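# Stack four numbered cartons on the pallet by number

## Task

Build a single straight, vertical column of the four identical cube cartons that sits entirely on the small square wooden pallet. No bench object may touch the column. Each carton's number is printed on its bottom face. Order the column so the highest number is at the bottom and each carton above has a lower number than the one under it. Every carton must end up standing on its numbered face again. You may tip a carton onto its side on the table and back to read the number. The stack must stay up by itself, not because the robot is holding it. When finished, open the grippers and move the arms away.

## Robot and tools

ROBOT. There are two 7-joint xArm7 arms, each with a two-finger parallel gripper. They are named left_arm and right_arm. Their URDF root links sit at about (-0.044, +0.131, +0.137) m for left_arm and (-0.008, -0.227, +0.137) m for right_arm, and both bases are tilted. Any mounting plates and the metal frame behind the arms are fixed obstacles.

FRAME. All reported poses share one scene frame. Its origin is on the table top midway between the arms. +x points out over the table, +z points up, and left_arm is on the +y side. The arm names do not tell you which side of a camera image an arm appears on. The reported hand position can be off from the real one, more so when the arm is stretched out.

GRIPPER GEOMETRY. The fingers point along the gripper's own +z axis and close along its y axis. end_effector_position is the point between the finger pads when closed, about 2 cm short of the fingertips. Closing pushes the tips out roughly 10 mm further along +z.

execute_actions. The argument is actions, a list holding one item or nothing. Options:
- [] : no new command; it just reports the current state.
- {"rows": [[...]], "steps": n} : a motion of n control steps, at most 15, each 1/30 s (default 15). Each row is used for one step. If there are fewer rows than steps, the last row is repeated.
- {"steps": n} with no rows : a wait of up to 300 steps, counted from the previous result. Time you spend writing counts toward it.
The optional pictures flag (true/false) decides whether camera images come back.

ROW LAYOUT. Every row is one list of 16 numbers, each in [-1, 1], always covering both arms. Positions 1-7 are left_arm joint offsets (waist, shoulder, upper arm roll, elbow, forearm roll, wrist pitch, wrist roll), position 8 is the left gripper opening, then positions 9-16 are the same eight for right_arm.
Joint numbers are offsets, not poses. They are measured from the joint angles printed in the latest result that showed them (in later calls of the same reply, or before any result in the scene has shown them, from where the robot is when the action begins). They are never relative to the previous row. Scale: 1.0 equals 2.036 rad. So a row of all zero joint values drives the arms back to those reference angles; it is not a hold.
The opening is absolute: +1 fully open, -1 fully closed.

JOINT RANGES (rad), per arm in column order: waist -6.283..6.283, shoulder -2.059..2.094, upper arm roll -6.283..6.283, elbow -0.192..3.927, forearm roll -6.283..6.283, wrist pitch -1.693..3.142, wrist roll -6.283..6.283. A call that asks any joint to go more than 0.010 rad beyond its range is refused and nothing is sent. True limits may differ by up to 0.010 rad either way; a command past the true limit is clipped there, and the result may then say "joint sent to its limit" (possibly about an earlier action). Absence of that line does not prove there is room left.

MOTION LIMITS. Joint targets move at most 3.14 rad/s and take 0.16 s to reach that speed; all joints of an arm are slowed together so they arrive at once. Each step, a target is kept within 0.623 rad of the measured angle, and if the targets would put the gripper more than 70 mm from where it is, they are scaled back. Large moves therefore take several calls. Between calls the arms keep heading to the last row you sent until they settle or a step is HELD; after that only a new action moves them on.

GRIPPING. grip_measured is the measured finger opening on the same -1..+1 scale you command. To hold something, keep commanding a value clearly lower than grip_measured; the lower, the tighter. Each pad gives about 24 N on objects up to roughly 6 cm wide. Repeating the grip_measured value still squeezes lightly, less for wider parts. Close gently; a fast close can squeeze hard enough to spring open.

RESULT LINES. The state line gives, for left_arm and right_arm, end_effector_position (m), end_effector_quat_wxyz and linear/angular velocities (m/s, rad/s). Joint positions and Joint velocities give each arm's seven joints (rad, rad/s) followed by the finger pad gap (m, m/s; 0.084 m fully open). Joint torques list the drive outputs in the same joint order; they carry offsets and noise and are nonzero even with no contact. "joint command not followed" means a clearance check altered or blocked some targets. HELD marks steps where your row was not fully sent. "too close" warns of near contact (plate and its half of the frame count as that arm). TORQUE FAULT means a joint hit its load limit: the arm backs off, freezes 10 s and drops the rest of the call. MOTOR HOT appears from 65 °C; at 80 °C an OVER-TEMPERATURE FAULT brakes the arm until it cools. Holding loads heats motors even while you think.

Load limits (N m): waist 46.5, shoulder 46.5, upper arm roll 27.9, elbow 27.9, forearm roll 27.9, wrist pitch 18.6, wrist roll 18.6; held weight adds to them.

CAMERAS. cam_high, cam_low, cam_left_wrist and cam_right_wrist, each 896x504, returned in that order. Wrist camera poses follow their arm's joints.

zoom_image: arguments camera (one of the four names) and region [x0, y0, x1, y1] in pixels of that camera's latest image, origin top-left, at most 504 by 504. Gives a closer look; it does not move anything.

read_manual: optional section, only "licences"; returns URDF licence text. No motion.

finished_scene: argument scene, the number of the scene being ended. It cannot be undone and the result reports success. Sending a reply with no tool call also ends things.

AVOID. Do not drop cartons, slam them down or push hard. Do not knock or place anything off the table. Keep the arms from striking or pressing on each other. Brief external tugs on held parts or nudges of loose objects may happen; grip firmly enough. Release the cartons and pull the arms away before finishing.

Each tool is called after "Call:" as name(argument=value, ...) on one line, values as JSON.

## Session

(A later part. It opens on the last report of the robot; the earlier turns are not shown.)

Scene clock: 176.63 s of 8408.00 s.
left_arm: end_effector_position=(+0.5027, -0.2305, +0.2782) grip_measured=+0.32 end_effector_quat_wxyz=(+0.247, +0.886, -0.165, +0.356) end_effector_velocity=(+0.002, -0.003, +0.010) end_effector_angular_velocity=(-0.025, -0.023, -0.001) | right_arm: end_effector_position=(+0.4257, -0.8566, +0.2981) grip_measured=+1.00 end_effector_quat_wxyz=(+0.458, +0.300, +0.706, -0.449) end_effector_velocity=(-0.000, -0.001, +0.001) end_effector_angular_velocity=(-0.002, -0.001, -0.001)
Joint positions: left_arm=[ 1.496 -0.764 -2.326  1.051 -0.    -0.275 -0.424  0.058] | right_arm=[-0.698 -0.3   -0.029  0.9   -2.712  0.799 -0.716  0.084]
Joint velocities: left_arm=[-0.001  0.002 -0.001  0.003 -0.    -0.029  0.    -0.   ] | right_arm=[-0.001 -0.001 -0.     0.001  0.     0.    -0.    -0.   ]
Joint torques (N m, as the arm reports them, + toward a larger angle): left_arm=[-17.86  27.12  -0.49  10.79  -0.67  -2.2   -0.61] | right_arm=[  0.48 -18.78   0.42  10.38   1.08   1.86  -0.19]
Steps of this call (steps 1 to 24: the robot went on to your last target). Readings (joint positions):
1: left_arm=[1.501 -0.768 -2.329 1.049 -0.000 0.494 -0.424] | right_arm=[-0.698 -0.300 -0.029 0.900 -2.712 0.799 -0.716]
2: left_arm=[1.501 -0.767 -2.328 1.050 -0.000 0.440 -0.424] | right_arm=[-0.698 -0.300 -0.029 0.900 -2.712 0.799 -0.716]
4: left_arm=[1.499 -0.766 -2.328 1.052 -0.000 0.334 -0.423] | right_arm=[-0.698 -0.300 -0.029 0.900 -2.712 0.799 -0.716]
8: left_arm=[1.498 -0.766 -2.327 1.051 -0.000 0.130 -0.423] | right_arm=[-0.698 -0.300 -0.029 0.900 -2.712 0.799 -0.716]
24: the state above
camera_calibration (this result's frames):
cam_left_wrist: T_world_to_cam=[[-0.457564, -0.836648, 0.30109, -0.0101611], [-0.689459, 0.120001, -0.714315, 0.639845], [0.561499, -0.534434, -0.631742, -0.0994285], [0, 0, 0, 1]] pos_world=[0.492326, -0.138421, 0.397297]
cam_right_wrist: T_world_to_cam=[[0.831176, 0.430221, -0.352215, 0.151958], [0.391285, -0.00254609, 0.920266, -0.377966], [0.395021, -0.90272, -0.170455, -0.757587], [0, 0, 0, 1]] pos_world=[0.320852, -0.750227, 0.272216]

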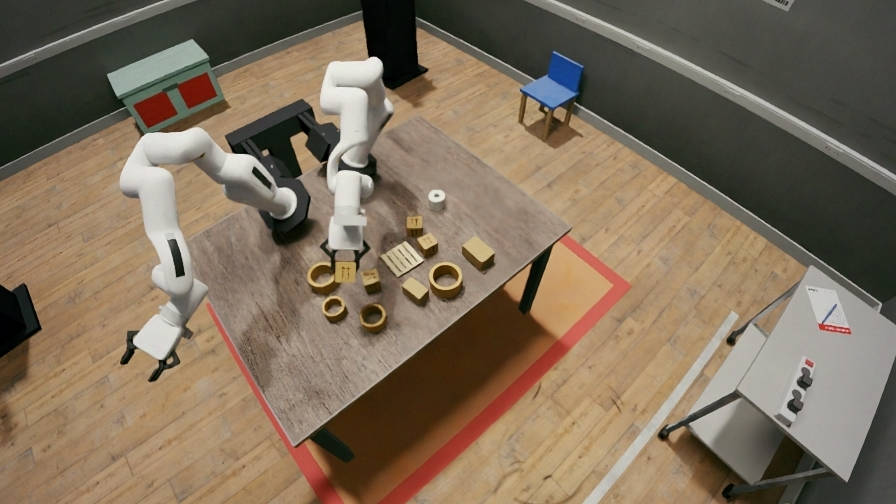

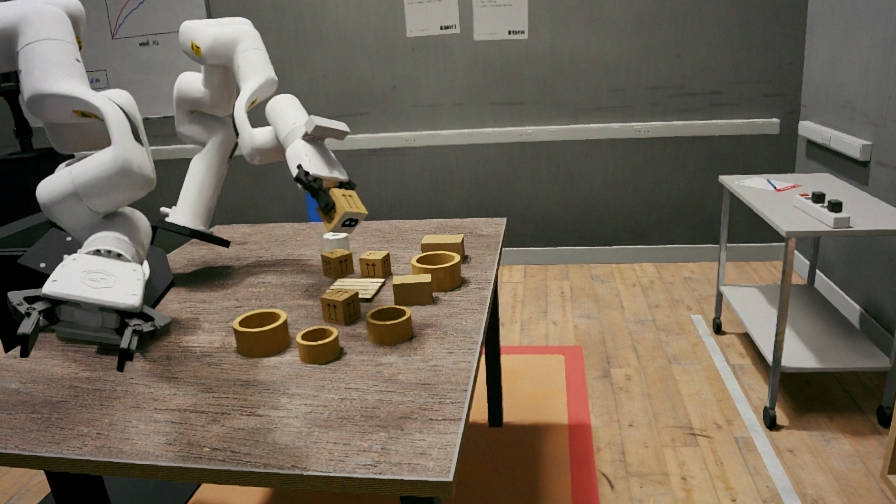

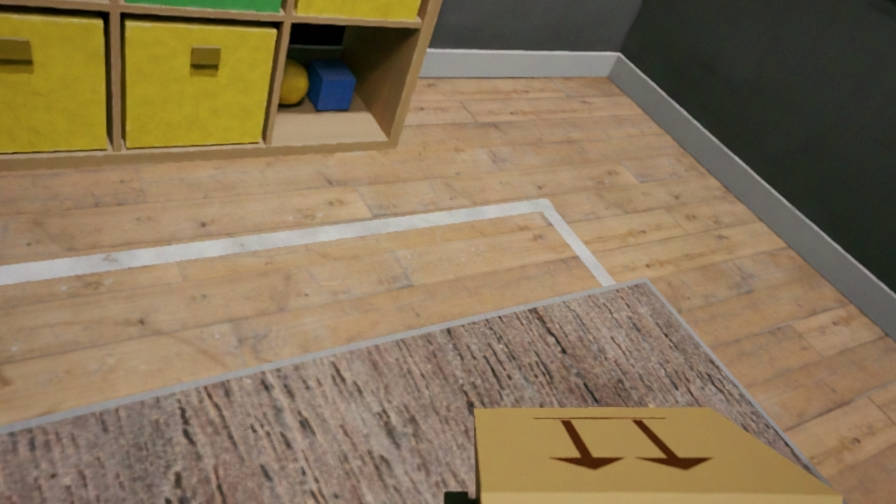

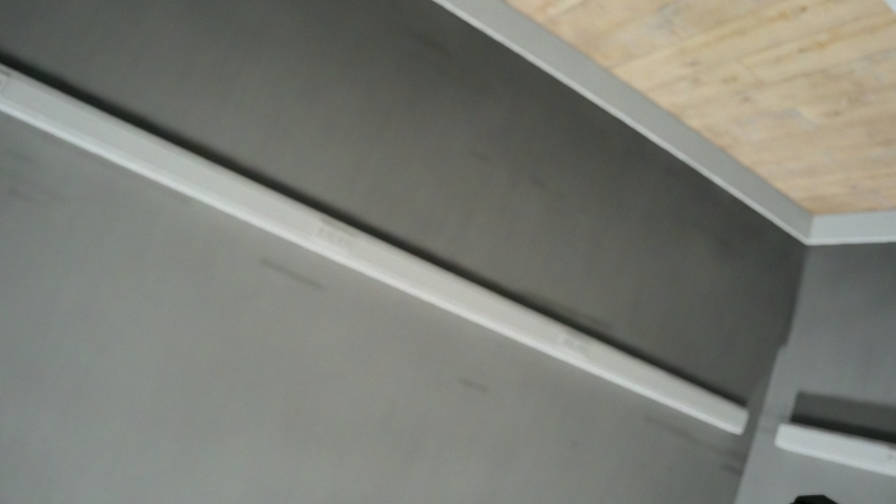

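Call:
execute_actions(actions=[{"rows":[[0.0582,0.0381,0.0712,-0.0707,0,0.3639,-0.0359,-0.3,0,0,0,0,0,0,0,1]],"steps":15}], pictures=false)

Call:
execute_actions(actions=[{"steps":26}])

Call:
zoom_image(camera="cam_low", region=[300, 220, 420, 320])

Scene clock: 210.60 s of 8408.00 s.
left_arm: end_effector_position=(+0.4945, -0.1077, +0.1585) grip_measured=+0.32 end_effector_quat_wxyz=(+0.115, +0.972, -0.093, +0.183) end_effector_velocity=(-0.099, +0.317, -0.251) end_effector_angular_velocity=(+0.669, +0.935, +0.406) | right_arm: end_effector_position=(+0.4257, -0.8566, +0.2981) grip_measured=+1.00 end_effector_quat_wxyz=(+0.458, +0.300, +0.706, -0.449) end_effector_velocity=(+0.000, +0.000, +0.000) end_effector_angular_velocity=(+0.000, -0.001, -0.000)
Joint positions: left_arm=[ 1.559 -0.722 -2.248  0.974 -0.001  0.103 -0.462  0.058] | right_arm=[-0.698 -0.3   -0.029  0.9   -2.712  0.799 -0.716  0.084]
Joint velocities: left_arm=[ 0.149  0.096  0.184 -0.179  0.001  0.954 -0.09  -0.   ] | right_arm=[-0.    -0.001  0.001  0.     0.001 -0.001  0.    -0.   ]
Joint torques (N m, as the arm reports them, + toward a larger angle): left_arm=[-18.61  24.11  -0.82  10.04  -0.59  -1.88  -0.47] | right_arm=[  0.45 -18.31   0.76  10.23   0.78   1.68  -0.47]
Steps of this call (steps 1 to 30: the robot went on to your last target; steps 31 to 100: nothing new was sent; then 30.13 s passed at rest; steps 101 to 115: all 15 steps of this action). Readings (joint positions):
101: left_arm=[1.496 -0.764 -2.326 1.051 -0.000 -0.278 -0.424] | right_arm=[-0.698 -0.300 -0.029 0.900 -2.712 0.799 -0.716]
102: left_arm=[1.496 -0.763 -2.326 1.051 -0.000 -0.276 -0.424] | right_arm=[-0.698 -0.300 -0.029 0.900 -2.712 0.799 -0.716]
104: left_arm=[1.500 -0.759 -2.321 1.045 0.000 -0.241 -0.428] | right_arm=[-0.698 -0.300 -0.029 0.900 -2.712 0.799 -0.716]
108: left_arm=[1.526 -0.745 -2.289 1.015 -0.001 -0.118 -0.441] | right_arm=[-0.698 -0.300 -0.029 0.900 -2.712 0.799 -0.716]
115: the state above

Scene clock: 211.47 s of 8408.00 s.
left_arm: end_effector_position=(+0.4335, +0.0103, +0.0846) grip_measured=+0.32 end_effector_quat_wxyz=(+0.000, +1.000, -0.018, -0.000) end_effector_velocity=(-0.000, +0.002, -0.000) end_effector_angular_velocity=(+0.001, +0.003, +0.004) | right_arm: end_effector_position=(+0.4257, -0.8566, +0.2981) grip_measured=+1.00 end_effector_quat_wxyz=(+0.458, +0.300, +0.706, -0.449) end_effector_velocity=(-0.000, +0.000, -0.001) end_effector_angular_velocity=(+0.000, +0.001, -0.000)
Joint positions: left_arm=[ 1.614 -0.686 -2.181  0.907 -0.     0.465 -0.497  0.058] | right_arm=[-0.698 -0.3   -0.029  0.9   -2.712  0.799 -0.716  0.084]
Joint velocities: left_arm=[ 0.001  0.001  0.002 -0.001 -0.001  0.002 -0.     0.   ] | right_arm=[-0.001  0.     0.    -0.001 -0.     0.    -0.     0.   ]
Joint torques (N m, as the arm reports them, + toward a larger angle): left_arm=[-16.97  20.88  -0.4    8.79  -0.59  -1.6   -0.61] | right_arm=[  0.65 -18.54   0.61  10.12   1.29   1.6   -0.34]
Steps of this call (steps 1 to 26: the robot went on to your last target). Readings (joint positions):
1: left_arm=[1.564 -0.719 -2.242 0.968 -0.001 0.136 -0.465] | right_arm=[-0.698 -0.300 -0.029 0.900 -2.712 0.799 -0.716]
2: left_arm=[1.569 -0.716 -2.236 0.962 -0.001 0.168 -0.468] | right_arm=[-0.698 -0.300 -0.029 0.900 -2.712 0.799 -0.716]
4: left_arm=[1.579 -0.709 -2.224 0.950 -0.001 0.232 -0.475] | right_arm=[-0.698 -0.300 -0.029 0.900 -2.712 0.799 -0.716]
8: left_arm=[1.599 -0.696 -2.200 0.926 -0.000 0.362 -0.487] | right_arm=[-0.698 -0.300 -0.029 0.900 -2.712 0.799 -0.716]
26: the state above
camera_calibration (this result's frames):
cam_left_wrist: T_world_to_cam=[[-0.0414775, -0.998835, -0.0246708, 0.0668073], [-0.999138, 0.0415071, -0.000689874, 0.499661], [0.00171308, 0.0246209, -0.999695, 0.213797], [0, 0, 0, 1]] pos_world=[0.501635, 0.0407261, 0.215725]
cam_right_wrist: T_world_to_cam=[[0.831176, 0.430221, -0.352215, 0.151958], [0.391285, -0.00254595, 0.920266, -0.377966], [0.395021, -0.90272, -0.170455, -0.757587], [0, 0, 0, 1]] pos_world=[0.320852, -0.750227, 0.272216]

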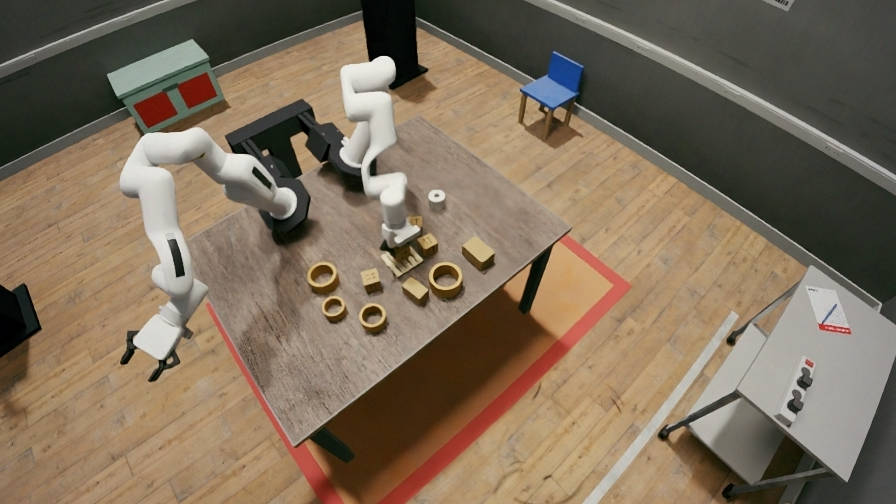

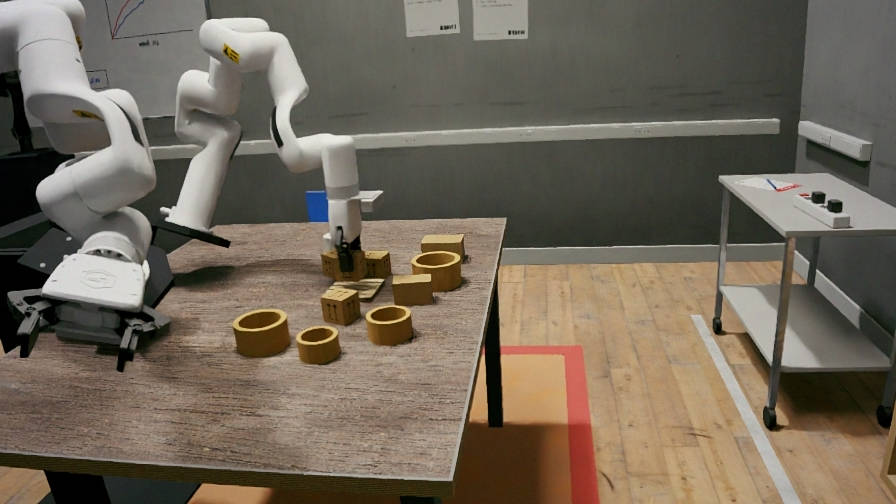

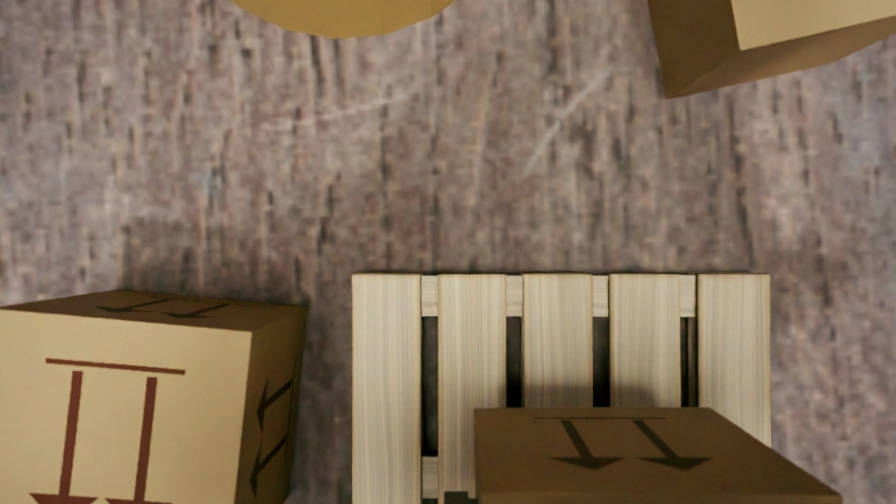

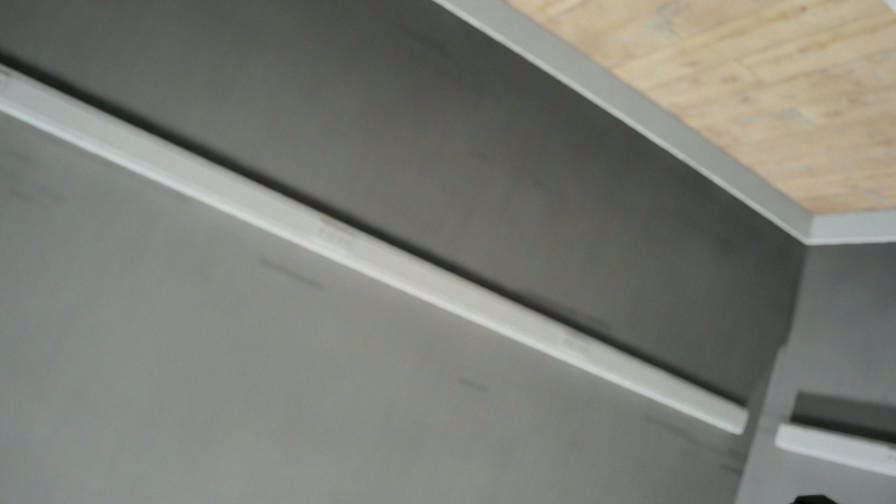

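Region (300, 220, 420, 320) of cam_low's 896x504 image, scaled by 4.200, with more detail than that image has.

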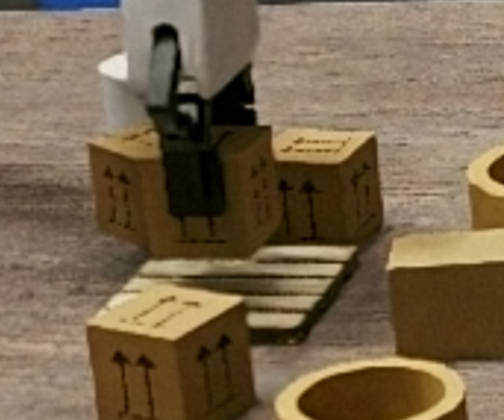

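Call:
execute_actions(actions=[{"rows":[[0.0465,-0.0229,-0.0352,0.0058,0,-0.0319,0,-0.3,0,0,0,0,0,0,0,1]],"steps":15}], pictures=false)

Call:
execute_actions(actions=[{"steps":5}], pictures=false)

Call:
execute_actions(actions=[{"rows":[[0,0,0,0,0,0,0,1,0,0,0,0,0,0,0,1]],"steps":7}], pictures=false)

Call:
execute_actions(actions=[{"rows":[[-0.079,0.037,0.0614,-0.0083,0,0.0555,0,1,0,0,0,0,0,0,0,1],[-0.079,0.037,0.0614,-0.0083,0,0.0555,0,1,0,0,0,0,0,0,0,1],[-0.079,0.037,0.0614,-0.0083,0,0.0555,0,1,0,0,0,0,0,0,0,1],[-0.079,0.037,0.0614,-0.0083,0,0.0555,0,1,0,0,0,0,0,0,0,1],[-0.079,0.037,0.0614,-0.0083,0,0.0555,0,1,0,0,0,0,0,0,0,1],[-0.079,0.037,0.0614,-0.0083,0,0.0555,0,1,0,0,0,0,0,0,0,1],[-0.079,0.037,0.0614,-0.0083,0,0.0555,0,1,0,0,0,0,0,0,0,1],[-0.131,0.0926,0.2177,-0.0437,0,0.0678,0.1729,1,0,0,0,0,0,0,0,1]],"steps":15}], pictures=false)

Call:
execute_actions(actions=[{"steps":16}])

Call:
execute_actions(actions=[{"rows":[[0.1863,-0.044,-0.1556,0.0117,0,-0.1001,0,1,0,0,0,0,0,0,0,1]],"steps":15}], pictures=false)

Call:
execute_actions(actions=[{"steps":7}], pictures=false)

Call:
execute_actions(actions=[{"rows":[[0,0,0,0,0,0,0,0.75,0,0,0,0,0,0,0,1],[0,0,0,0,0,0,0,0.6,0,0,0,0,0,0,0,1],[0,0,0,0,0,0,0,0.5,0,0,0,0,0,0,0,1],[0,0,0,0,0,0,0,0.42,0,0,0,0,0,0,0,1],[0,0,0,0,0,0,0,0.35,0,0,0,0,0,0,0,1],[0,0,0,0,0,0,0,0.28,0,0,0,0,0,0,0,1],[0,0,0,0,0,0,0,0.2,0,0,0,0,0,0,0,1],[0,0,0,0,0,0,0,0.1,0,0,0,0,0,0,0,1],[0,0,0,0,0,0,0,0,0,0,0,0,0,0,0,1],[0,0,0,0,0,0,0,-0.1,0,0,0,0,0,0,0,1],[0,0,0,0,0,0,0,-0.2,0,0,0,0,0,0,0,1],[0,0,0,0,0,0,0,-0.3,0,0,0,0,0,0,0,1]],"steps":13}], pictures=false)

Call:
execute_actions(actions=[{"rows":[[-0.1863,0.044,0.1556,-0.0117,0,0.1001,0,-0.3,0,0,0,0,0,0,0,1],[-0.1863,0.044,0.1556,-0.0117,0,0.1001,0,-0.3,0,0,0,0,0,0,0,1],[-0.1863,0.044,0.1556,-0.0117,0,0.1001,0,-0.3,0,0,0,0,0,0,0,1],[-0.1863,0.044,0.1556,-0.0117,0,0.1001,0,-0.3,0,0,0,0,0,0,0,1],[-0.1863,0.044,0.1556,-0.0117,0,0.1001,0,-0.3,0,0,0,0,0,0,0,1],[-0.1863,0.044,0.1556,-0.0117,0,0.1001,0,-0.3,0,0,0,0,0,0,0,1],[-0.1863,0.044,0.1556,-0.0117,0,0.1001,0,-0.3,0,0,0,0,0,0,0,1],[-0.1863,0.044,0.1556,-0.0117,0,0.1001,0,-0.3,0,0,0,0,0,0,0,1],[-0.1863,0.044,0.1556,-0.0117,0,0.1001,0,-0.3,0,0,0,0,0,0,0,1],[-0.1863,0.044,0.1556,-0.0117,0,0.1001,0,-0.3,0,0,0,0,0,0,0,1],[-0.1863,0.044,0.1556,-0.0117,0,0.1001,0,-0.3,0,0,0,0,0,0,0,1],[-0.1863,0.044,0.1556,-0.0117,-0.6876,0.3268,0,-0.3,0,0,0,0,0,0,0,1]],"steps":15}], pictures=false)

Call:
execute_actions(actions=[{"steps":30}])

Call:
zoom_image(camera="cam_low", region=[260, 150, 420, 270])

Scene clock: 265.60 s of 8408.00 s.
left_arm: end_effector_position=(+0.4336, +0.0102, +0.0570) grip_measured=+0.32 end_effector_quat_wxyz=(+0.000, +1.000, -0.018, +0.000) end_effector_velocity=(-0.001, +0.001, -0.004) end_effector_angular_velocity=(+0.001, +0.003, +0.001) | right_arm: end_effector_position=(+0.4257, -0.8566, +0.2981) grip_measured=+1.00 end_effector_quat_wxyz=(+0.458, +0.300, +0.706, -0.449) end_effector_velocity=(+0.000, -0.000, +0.001) end_effector_angular_velocity=(-0.001, -0.001, -0.000)
Joint positions: left_arm=[ 1.708 -0.732 -2.252  0.919 -0.     0.401 -0.497  0.058] | right_arm=[-0.698 -0.3   -0.029  0.9   -2.712  0.799 -0.716  0.084]
Joint velocities: left_arm=[ 0.009 -0.004 -0.006 -0.001 -0.001 -0.006 -0.    -0.   ] | right_arm=[ 0.    -0.001  0.     0.001  0.     0.     0.    -0.   ]
Joint torques (N m, as the arm reports them, + toward a larger angle): left_arm=[-17.38  23.49  -0.63   8.31  -0.72  -1.62  -0.65] | right_arm=[  0.19 -18.03   0.7   10.     0.55   1.26  -0.24]
Steps of this call (steps 1 to 15: the robot went on to your last target; steps 16 to 90: nothing new was sent; then 50.63 s passed at rest; steps 91 to 105: all 15 steps of this action). Readings (joint positions):
91: left_arm=[1.615 -0.686 -2.181 0.907 -0.000 0.465 -0.497] | right_arm=[-0.698 -0.300 -0.029 0.900 -2.712 0.799 -0.716]
92: left_arm=[1.617 -0.687 -2.183 0.907 -0.000 0.463 -0.497] | right_arm=[-0.698 -0.300 -0.029 0.900 -2.712 0.799 -0.716]
94: left_arm=[1.645 -0.701 -2.206 0.913 -0.000 0.442 -0.497] | right_arm=[-0.698 -0.300 -0.029 0.900 -2.712 0.799 -0.716]
98: left_arm=[1.698 -0.728 -2.243 0.915 -0.000 0.410 -0.497] | right_arm=[-0.698 -0.300 -0.029 0.900 -2.712 0.799 -0.716]
105: the state above

Scene clock: 265.77 s of 8408.00 s.
left_arm: end_effector_position=(+0.4335, +0.0104, +0.0566) grip_measured=+0.32 end_effector_quat_wxyz=(-0.000, +1.000, -0.018, -0.000) end_effector_velocity=(-0.001, +0.001, -0.001) end_effector_angular_velocity=(+0.002, +0.002, +0.000) | right_arm: end_effector_position=(+0.4257, -0.8566, +0.2981) grip_measured=+1.00 end_effector_quat_wxyz=(+0.458, +0.300, +0.706, -0.449) end_effector_velocity=(+0.001, +0.000, +0.000) end_effector_angular_velocity=(+0.000, -0.001, +0.001)
Joint positions: left_arm=[ 1.709 -0.733 -2.253  0.919 -0.     0.4   -0.497  0.058] | right_arm=[-0.698 -0.3   -0.029  0.9   -2.712  0.799 -0.716  0.084]
Joint velocities: left_arm=[ 0.002 -0.002 -0.001 -0.    -0.     0.     0.     0.   ] | right_arm=[ 0.    -0.     0.001  0.     0.001 -0.    -0.    -0.   ]
Joint torques (N m, as the arm reports them, + toward a larger angle): left_arm=[-17.65  23.46  -0.6    8.35  -0.6   -1.58  -0.7 ] | right_arm=[  0.72 -18.27   0.76  10.65   0.81   1.53  -0.21]
Steps of this call (steps 1 to 5: the robot went on to your last target). Readings (joint positions):
1: left_arm=[1.708 -0.732 -2.252 0.919 -0.000 0.400 -0.497] | right_arm=[-0.698 -0.300 -0.029 0.900 -2.712 0.799 -0.716]
2: left_arm=[1.708 -0.732 -2.252 0.919 -0.000 0.400 -0.497] | right_arm=[-0.698 -0.300 -0.029 0.900 -2.712 0.799 -0.716]
4: left_arm=[1.709 -0.733 -2.253 0.919 -0.000 0.400 -0.497] | right_arm=[-0.698 -0.300 -0.029 0.900 -2.712 0.799 -0.716]
5: the state above

Scene clock: 266.00 s of 8408.00 s.
left_arm: end_effector_position=(+0.4336, +0.0103, +0.0568) grip_measured=+1.00 end_effector_quat_wxyz=(+0.000, +1.000, -0.018, +0.000) end_effector_velocity=(-0.001, +0.001, -0.000) end_effector_angular_velocity=(+0.001, +0.002, -0.001) | right_arm: end_effector_position=(+0.4257, -0.8566, +0.2981) grip_measured=+1.00 end_effector_quat_wxyz=(+0.458, +0.300, +0.706, -0.449) end_effector_velocity=(+0.000, -0.000, +0.000) end_effector_angular_velocity=(-0.000, +0.000, +0.001)
Joint positions: left_arm=[ 1.709 -0.732 -2.253  0.919 -0.     0.4   -0.497  0.084] | right_arm=[-0.698 -0.3   -0.029  0.9   -2.712  0.799 -0.716  0.084]
Joint velocities: left_arm=[ 0.     0.     0.    -0.001  0.001  0.001  0.     0.005] | right_arm=[-0.001  0.001  0.001  0.001 -0.    -0.    -0.     0.   ]
Joint torques (N m, as the arm reports them, + toward a larger angle): left_arm=[-17.    22.88  -0.56   8.18  -0.65  -1.49  -0.63] | right_arm=[  1.08 -17.93   0.82  10.16   1.59   1.42  -0.1 ]
Steps of this call (steps 1 to 7: all 7 steps of this action). Readings (joint positions):
1: left_arm=[1.709 -0.733 -2.253 0.919 -0.000 0.400 -0.497] | right_arm=[-0.698 -0.300 -0.029 0.900 -2.712 0.799 -0.716]
2: left_arm=[1.709 -0.733 -2.253 0.919 -0.000 0.400 -0.497] | right_arm=[-0.698 -0.300 -0.029 0.900 -2.712 0.799 -0.716]
4: left_arm=[1.709 -0.733 -2.253 0.919 -0.000 0.400 -0.497] | right_arm=[-0.698 -0.300 -0.029 0.900 -2.712 0.799 -0.716]
7: the state above

Scene clock: 266.50 s of 8408.00 s.
left_arm: end_effector_position=(+0.4551, +0.0713, +0.1155) grip_measured=+1.00 end_effector_quat_wxyz=(-0.003, +0.999, -0.044, +0.004) end_effector_velocity=(+0.087, +0.366, +0.070) end_effector_angular_velocity=(+0.011, +0.018, -0.250) | right_arm: end_effector_position=(+0.4257, -0.8566, +0.2981) grip_measured=+1.00 end_effector_quat_wxyz=(+0.458, +0.300, +0.706, -0.449) end_effector_velocity=(-0.001, -0.000, +0.000) end_effector_angular_velocity=(+0.000, -0.001, -0.002)
Joint positions: left_arm=[ 1.5   -0.6   -1.963  0.866 -0.001  0.52  -0.312  0.084] | right_arm=[-0.698 -0.3   -0.029  0.9   -2.712  0.799 -0.716  0.084]
Joint velocities: left_arm=[-0.335  0.369  1.032 -0.224 -0.002  0.111  1.053 -0.   ] | right_arm=[-0.    -0.    -0.     0.     0.002  0.     0.     0.   ]
Joint torques (N m, as the arm reports them, + toward a larger angle): left_arm=[-19.28  11.74  -2.41   8.62  -0.51  -1.44  -0.63] | right_arm=[  0.82 -18.42   0.82   9.99   1.15   1.7   -0.19]
Steps of this call (steps 1 to 15: all 15 steps of this action). Readings (joint positions):
1: left_arm=[1.708 -0.732 -2.253 0.919 -0.000 0.400 -0.497] | right_arm=[-0.698 -0.300 -0.029 0.900 -2.712 0.799 -0.716]
2: left_arm=[1.706 -0.732 -2.251 0.918 -0.000 0.402 -0.497] | right_arm=[-0.698 -0.300 -0.029 0.900 -2.712 0.799 -0.716]
4: left_arm=[1.673 -0.717 -2.223 0.911 -0.000 0.428 -0.497] | right_arm=[-0.698 -0.300 -0.029 0.900 -2.712 0.799 -0.716]
8: left_arm=[1.573 -0.668 -2.150 0.909 -0.000 0.492 -0.497] | right_arm=[-0.698 -0.300 -0.029 0.900 -2.712 0.799 -0.716]
15: the state above

Scene clock: 267.03 s of 8408.00 s.
left_arm: end_effector_position=(+0.4614, +0.1212, +0.1247) grip_measured=+1.00 end_effector_quat_wxyz=(+0.000, +0.997, -0.072, +0.000) end_effector_velocity=(+0.001, +0.004, +0.000) end_effector_angular_velocity=(-0.001, +0.001, +0.005) | right_arm: end_effector_position=(+0.4257, -0.8566, +0.2981) grip_measured=+1.00 end_effector_quat_wxyz=(+0.458, +0.300, +0.706, -0.449) end_effector_velocity=(-0.001, -0.000, -0.001) end_effector_angular_velocity=(+0.002, +0.000, -0.003)
Joint positions: left_arm=[ 1.442 -0.544 -1.811  0.83  -0.     0.538 -0.145  0.084] | right_arm=[-0.698 -0.3   -0.029  0.9   -2.712  0.799 -0.716  0.084]
Joint velocities: left_arm=[-0.001  0.004  0.01  -0.001 -0.001  0.001  0.006  0.   ] | right_arm=[-0.     0.    -0.001 -0.     0.002 -0.     0.    -0.   ]
Joint torques (N m, as the arm reports them, + toward a larger angle): left_arm=[-14.59   8.28  -0.7    9.08  -0.74  -1.53  -0.56] | right_arm=[  0.49 -18.49   0.72  10.32   1.25   1.22  -0.27]
Steps of this call (steps 1 to 16: the robot went on to your last target). Readings (joint positions):
1: left_arm=[1.488 -0.588 -1.930 0.858 -0.001 0.524 -0.276] | right_arm=[-0.698 -0.300 -0.029 0.900 -2.712 0.799 -0.716]
2: left_arm=[1.476 -0.577 -1.898 0.851 -0.001 0.528 -0.242] | right_arm=[-0.698 -0.300 -0.029 0.900 -2.712 0.799 -0.716]
4: left_arm=[1.459 -0.558 -1.849 0.840 -0.001 0.533 -0.191] | right_arm=[-0.698 -0.300 -0.029 0.900 -2.712 0.799 -0.716]
8: left_arm=[1.446 -0.547 -1.819 0.832 -0.000 0.537 -0.155] | right_arm=[-0.698 -0.300 -0.029 0.900 -2.712 0.799 -0.716]
16: the state above
camera_calibration (this result's frames):
cam_left_wrist: T_world_to_cam=[[-0.147706, -0.988725, -0.0246074, 0.227447], [-0.989021, 0.147774, -0.000965522, 0.505507], [0.00459098, 0.0241946, -0.999697, 0.249911], [0, 0, 0, 1]] pos_world=[0.532405, 0.144135, 0.25592]
cam_right_wrist: T_world_to_cam=[[0.831177, 0.430221, -0.352215, 0.151958], [0.391285, -0.00254615, 0.920266, -0.377966], [0.395021, -0.90272, -0.170455, -0.757587], [0, 0, 0, 1]] pos_world=[0.320852, -0.750227, 0.272216]

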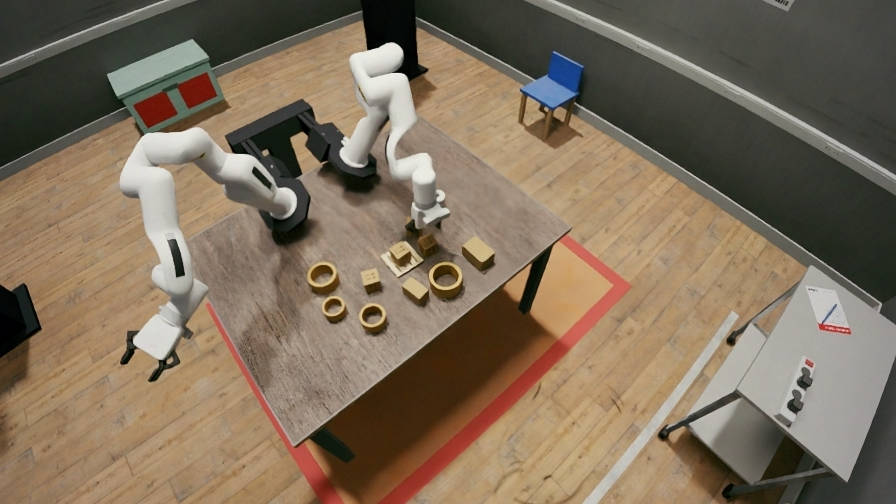

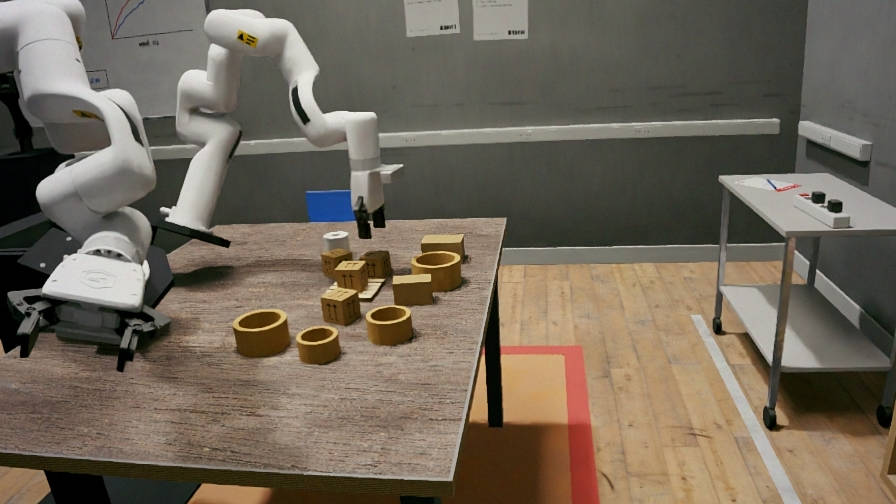

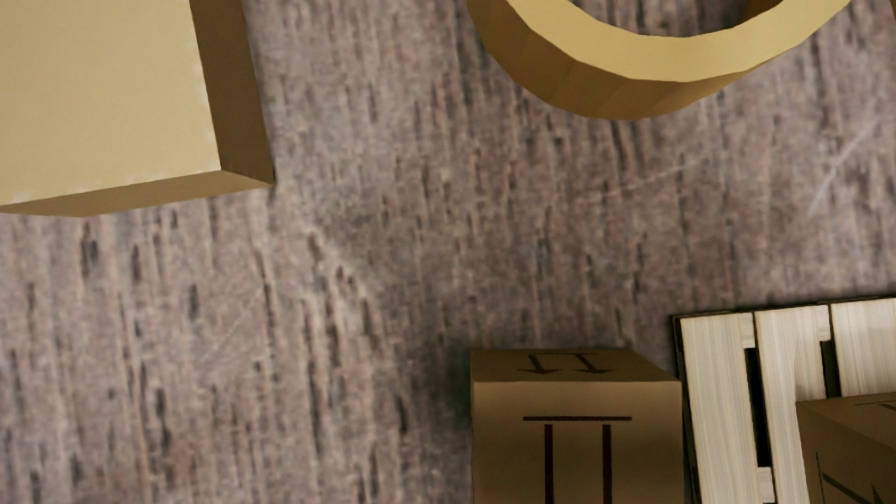

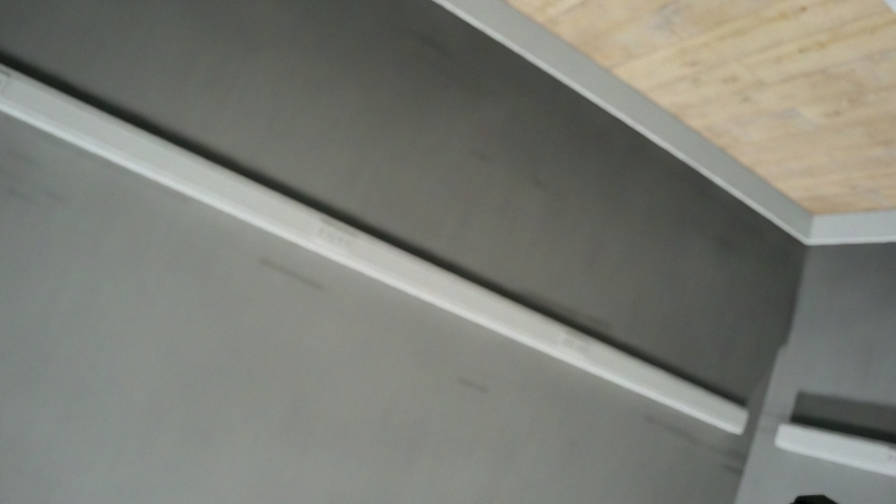

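Scene clock: 267.53 s of 8408.00 s.
left_arm: end_effector_position=(+0.4618, +0.1215, +0.0458) grip_measured=+1.00 end_effector_quat_wxyz=(-0.000, +0.997, -0.072, +0.000) end_effector_velocity=(+0.010, -0.021, -0.009) end_effector_angular_velocity=(-0.037, -0.034, -0.020) | right_arm: end_effector_position=(+0.4257, -0.8566, +0.2981) grip_measured=+1.00 end_effector_quat_wxyz=(+0.458, +0.300, +0.706, -0.449) end_effector_velocity=(+0.000, -0.000, -0.000) end_effector_angular_velocity=(+0.000, +0.000, +0.000)
Joint positions: left_arm=[ 1.812 -0.632 -2.12   0.854 -0.     0.339 -0.145  0.084] | right_arm=[-0.698 -0.3   -0.029  0.9   -2.712  0.799 -0.716  0.084]
Joint velocities: left_arm=[ 0.079 -0.013 -0.094  0.027  0.    -0.063  0.     0.   ] | right_arm=[-0.     0.001  0.     0.001 -0.    -0.     0.    -0.   ]
Joint torques (N m, as the arm reports them, + toward a larger angle): left_arm=[-17.14  18.78  -0.12   7.54  -0.77  -1.48  -0.59] | right_arm=[  0.58 -18.55   0.8    9.97   1.15   1.9    0.16]
Steps of this call (steps 1 to 15: all 15 steps of this action). Readings (joint positions):
1: left_arm=[1.442 -0.544 -1.811 0.830 -0.000 0.538 -0.145] | right_arm=[-0.698 -0.300 -0.029 0.900 -2.712 0.799 -0.716]
2: left_arm=[1.444 -0.545 -1.812 0.831 -0.000 0.537 -0.145] | right_arm=[-0.698 -0.300 -0.029 0.900 -2.712 0.799 -0.716]
4: left_arm=[1.479 -0.555 -1.843 0.835 -0.000 0.516 -0.145] | right_arm=[-0.698 -0.300 -0.029 0.900 -2.712 0.799 -0.716]
8: left_arm=[1.683 -0.604 -2.013 0.845 -0.000 0.409 -0.145] | right_arm=[-0.698 -0.300 -0.029 0.900 -2.712 0.799 -0.716]
15: the state above

Scene clock: 267.77 s of 8408.00 s.
left_arm: end_effector_position=(+0.4617, +0.1209, +0.0442) grip_measured=+1.00 end_effector_quat_wxyz=(+0.000, +0.997, -0.072, +0.000) end_effector_velocity=(-0.002, +0.002, -0.003) end_effector_angular_velocity=(+0.002, +0.005, +0.000) | right_arm: end_effector_position=(+0.4257, -0.8566, +0.2981) grip_measured=+1.00 end_effector_quat_wxyz=(+0.458, +0.300, +0.706, -0.449) end_effector_velocity=(-0.001, -0.001, +0.000) end_effector_angular_velocity=(+0.000, -0.001, -0.002)
Joint positions: left_arm=[ 1.82  -0.633 -2.127  0.854 -0.     0.335 -0.145  0.084] | right_arm=[-0.698 -0.3   -0.029  0.9   -2.712  0.799 -0.716  0.084]
Joint velocities: left_arm=[ 0.01  -0.003 -0.006 -0.002  0.002 -0.003  0.    -0.   ] | right_arm=[ 0.    -0.    -0.001  0.     0.001 -0.     0.     0.   ]
Joint torques (N m, as the arm reports them, + toward a larger angle): left_arm=[-16.28  19.42  -0.54   7.58  -0.75  -1.51  -0.56] | right_arm=[  0.76 -18.38   1.01   9.84   0.93   1.48  -0.29]
Steps of this call (steps 1 to 7: the robot went on to your last target). Readings (joint positions):
1: left_arm=[1.814 -0.632 -2.122 0.854 -0.000 0.338 -0.145] | right_arm=[-0.698 -0.300 -0.029 0.900 -2.712 0.799 -0.716]
2: left_arm=[1.816 -0.633 -2.124 0.855 -0.000 0.337 -0.145] | right_arm=[-0.698 -0.300 -0.029 0.900 -2.712 0.799 -0.716]
4: left_arm=[1.818 -0.633 -2.126 0.855 -0.000 0.335 -0.145] | right_arm=[-0.698 -0.300 -0.029 0.900 -2.712 0.799 -0.716]
7: the state above

Scene clock: 268.20 s of 8408.00 s.
left_arm: end_effector_position=(+0.4618, +0.1208, +0.0443) grip_measured=+0.32 end_effector_quat_wxyz=(+0.000, +0.997, -0.072, +0.001) end_effector_velocity=(-0.000, +0.000, -0.000) end_effector_angular_velocity=(-0.000, +0.001, +0.001) | right_arm: end_effector_position=(+0.4257, -0.8566, +0.2981) grip_measured=+1.00 end_effector_quat_wxyz=(+0.458, +0.300, +0.706, -0.449) end_effector_velocity=(+0.001, +0.000, +0.000) end_effector_angular_velocity=(-0.001, -0.000, +0.001)
Joint positions: left_arm=[ 1.82  -0.633 -2.127  0.854 -0.     0.335 -0.145  0.058] | right_arm=[-0.698 -0.3   -0.029  0.9   -2.712  0.799 -0.716  0.084]
Joint velocities: left_arm=[ 0.     0.     0.    -0.    -0.001  0.001  0.     0.   ] | right_arm=[ 0.001 -0.    -0.     0.001 -0.001 -0.    -0.     0.   ]
Joint torques (N m, as the arm reports them, + toward a larger angle): left_arm=[-16.02  18.77  -0.54   7.56  -0.51  -1.53  -0.66] | right_arm=[  0.77 -18.34   1.19   9.75   1.24   1.96  -0.15]
Steps of this call (steps 1 to 13: all 13 steps of this action). Readings (joint positions):
1: left_arm=[1.820 -0.634 -2.127 0.854 -0.000 0.335 -0.145] | right_arm=[-0.698 -0.300 -0.029 0.900 -2.712 0.799 -0.716]
2: left_arm=[1.820 -0.634 -2.127 0.854 -0.000 0.335 -0.145] | right_arm=[-0.698 -0.300 -0.029 0.900 -2.712 0.799 -0.716]
4: left_arm=[1.820 -0.634 -2.127 0.854 -0.000 0.335 -0.145] | right_arm=[-0.698 -0.300 -0.029 0.900 -2.712 0.799 -0.716]
8: left_arm=[1.820 -0.633 -2.127 0.855 -0.000 0.335 -0.145] | right_arm=[-0.698 -0.300 -0.029 0.900 -2.712 0.799 -0.716]
13: the state above

Scene clock: 268.70 s of 8408.00 s.
left_arm: end_effector_position=(+0.4545, +0.1200, +0.1212) grip_measured=+0.32 end_effector_quat_wxyz=(+0.007, +0.998, -0.056, -0.015) end_effector_velocity=(-0.195, -0.014, -0.038) end_effector_angular_velocity=(-0.290, +0.848, +0.834) | right_arm: end_effector_position=(+0.4257, -0.8566, +0.2981) grip_measured=+1.00 end_effector_quat_wxyz=(+0.458, +0.300, +0.706, -0.449) end_effector_velocity=(+0.000, +0.000, -0.000) end_effector_angular_velocity=(+0.001, -0.001, -0.000)
Joint positions: left_arm=[ 1.452 -0.546 -1.82   0.832 -0.039  0.562 -0.145  0.058] | right_arm=[-0.698 -0.3   -0.029  0.9   -2.712  0.799 -0.716  0.084]
Joint velocities: left_arm=[-0.051  0.01   0.056  0.001 -0.972  0.759  0.     0.   ] | right_arm=[ 0.001 -0.    -0.    -0.001  0.001  0.     0.     0.   ]
Joint torques (N m, as the arm reports them, + toward a larger angle): left_arm=[-13.33   8.26  -0.64   8.08  -5.    -0.75  -0.67] | right_arm=[  0.57 -18.78   0.44  10.11   0.95   1.58  -0.54]
Steps of this call (steps 1 to 15: all 15 steps of this action). Readings (joint positions):
1: left_arm=[1.820 -0.633 -2.127 0.854 -0.000 0.335 -0.145] | right_arm=[-0.698 -0.300 -0.029 0.900 -2.712 0.799 -0.716]
2: left_arm=[1.817 -0.633 -2.125 0.854 -0.000 0.336 -0.145] | right_arm=[-0.698 -0.300 -0.029 0.900 -2.712 0.799 -0.716]
4: left_arm=[1.783 -0.626 -2.094 0.849 -0.000 0.357 -0.145] | right_arm=[-0.698 -0.300 -0.029 0.900 -2.712 0.799 -0.716]
8: left_arm=[1.579 -0.576 -1.926 0.841 -0.000 0.463 -0.145] | right_arm=[-0.698 -0.300 -0.029 0.900 -2.712 0.799 -0.716]
15: the state above

Scene clock: 269.70 s of 8408.00 s.
left_arm: end_effector_position=(+0.4150, -0.0405, +0.1902) grip_measured=+0.32 end_effector_quat_wxyz=(+0.400, +0.776, +0.407, -0.267) end_effector_velocity=(+0.002, -0.001, +0.002) end_effector_angular_velocity=(-0.008, +0.002, +0.011) | right_arm: end_effector_position=(+0.4257, -0.8566, +0.2981) grip_measured=+1.00 end_effector_quat_wxyz=(+0.458, +0.300, +0.706, -0.449) end_effector_velocity=(-0.000, -0.000, -0.000) end_effector_angular_velocity=(-0.000, +0.001, -0.000)
Joint positions: left_arm=[ 1.44  -0.544 -1.81   0.831 -1.399  1.    -0.145  0.058] | right_arm=[-0.698 -0.3   -0.029  0.9   -2.712  0.799 -0.716  0.084]
Joint velocities: left_arm=[-0.001 -0.    -0.     0.    -0.015  0.001 -0.    -0.   ] | right_arm=[-0.     0.    -0.001  0.    -0.001 -0.    -0.    -0.   ]
Joint torques (N m, as the arm reports them, + toward a larger angle): left_arm=[-14.54   9.58  -0.54   8.92  -1.17   0.19  -0.59] | right_arm=[  0.24 -17.75   0.55   9.95   1.38   1.6   -0.26]
Steps of this call (steps 1 to 30: the robot went on to your last target). Readings (joint positions):
1: left_arm=[1.450 -0.546 -1.819 0.832 -0.081 0.593 -0.145] | right_arm=[-0.698 -0.300 -0.029 0.900 -2.712 0.799 -0.716]
2: left_arm=[1.449 -0.546 -1.817 0.832 -0.138 0.636 -0.145] | right_arm=[-0.698 -0.300 -0.029 0.900 -2.712 0.799 -0.716]
4: left_arm=[1.449 -0.546 -1.816 0.830 -0.273 0.728 -0.145] | right_arm=[-0.698 -0.300 -0.029 0.900 -2.712 0.799 -0.716]
8: left_arm=[1.445 -0.545 -1.813 0.829 -0.565 0.868 -0.145] | right_arm=[-0.698 -0.300 -0.029 0.900 -2.712 0.799 -0.716]
30: the state above
camera_calibration (this result's frames):
cam_left_wrist: T_world_to_cam=[[0.841152, -0.371002, 0.393471, -0.402497], [-0.52961, -0.417886, 0.738163, 0.129406], [-0.109434, -0.829294, -0.547993, 0.246307], [0, 0, 0, 1]] pos_world=[0.43405, 0.10901, 0.197823]
cam_right_wrist: T_world_to_cam=[[0.831177, 0.430221, -0.352215, 0.151957], [0.391284, -0.00254588, 0.920266, -0.377966], [0.395021, -0.90272, -0.170455, -0.757588], [0, 0, 0, 1]] pos_world=[0.320852, -0.750227, 0.272216]

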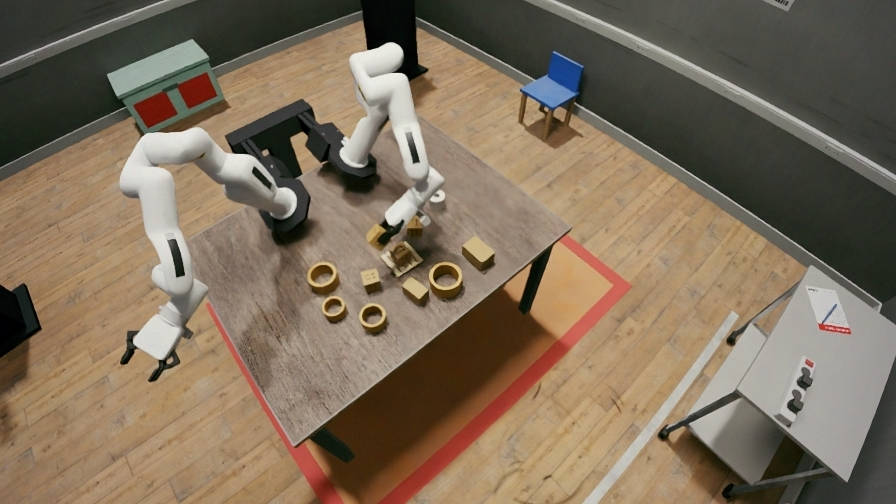

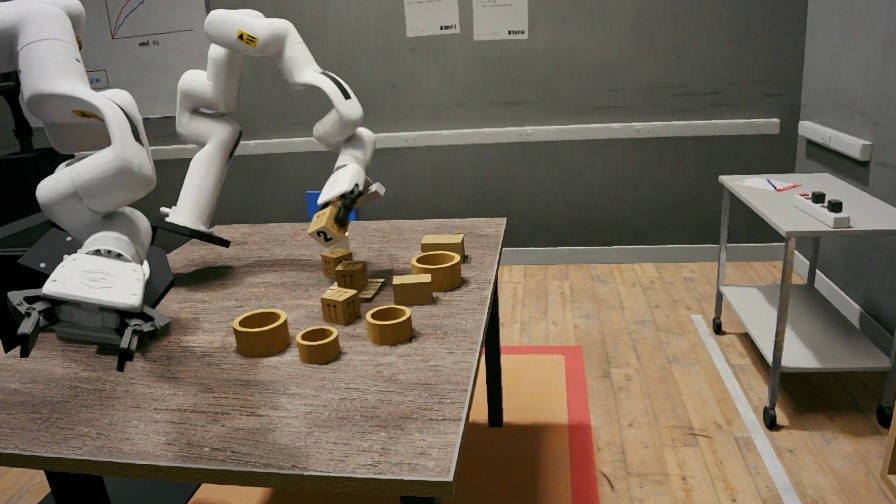

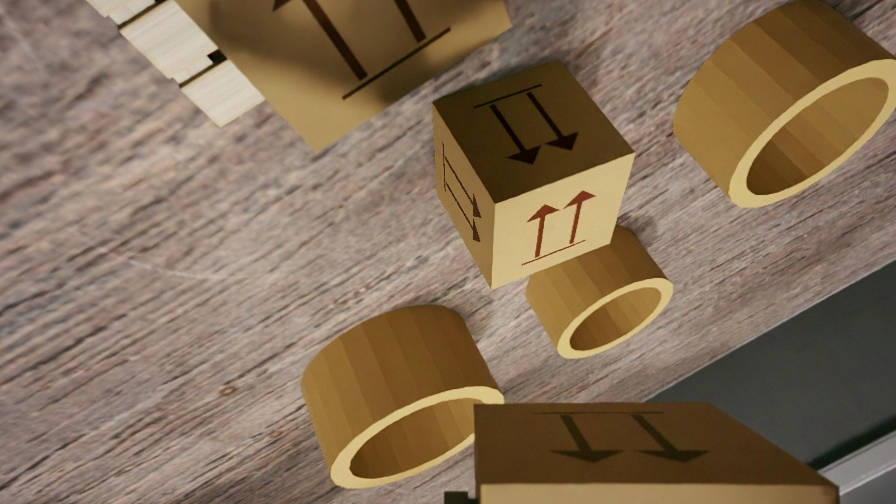

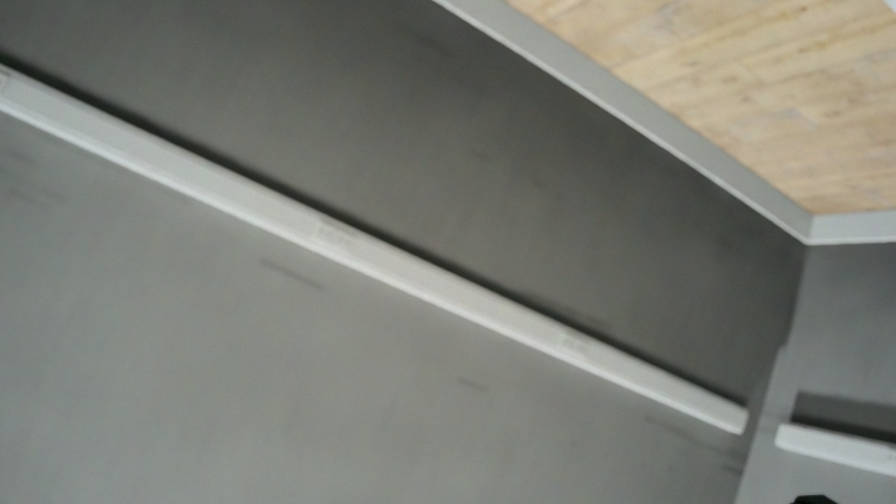

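Region (260, 150, 420, 270) of cam_low's 896x504 image, scaled by 3.150, with more detail than that image has; it fills the top 378 rows of this view, and the rest is white.

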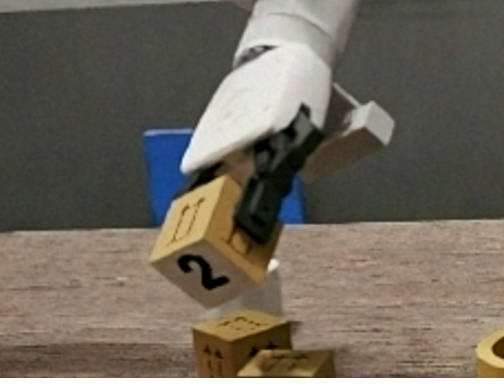

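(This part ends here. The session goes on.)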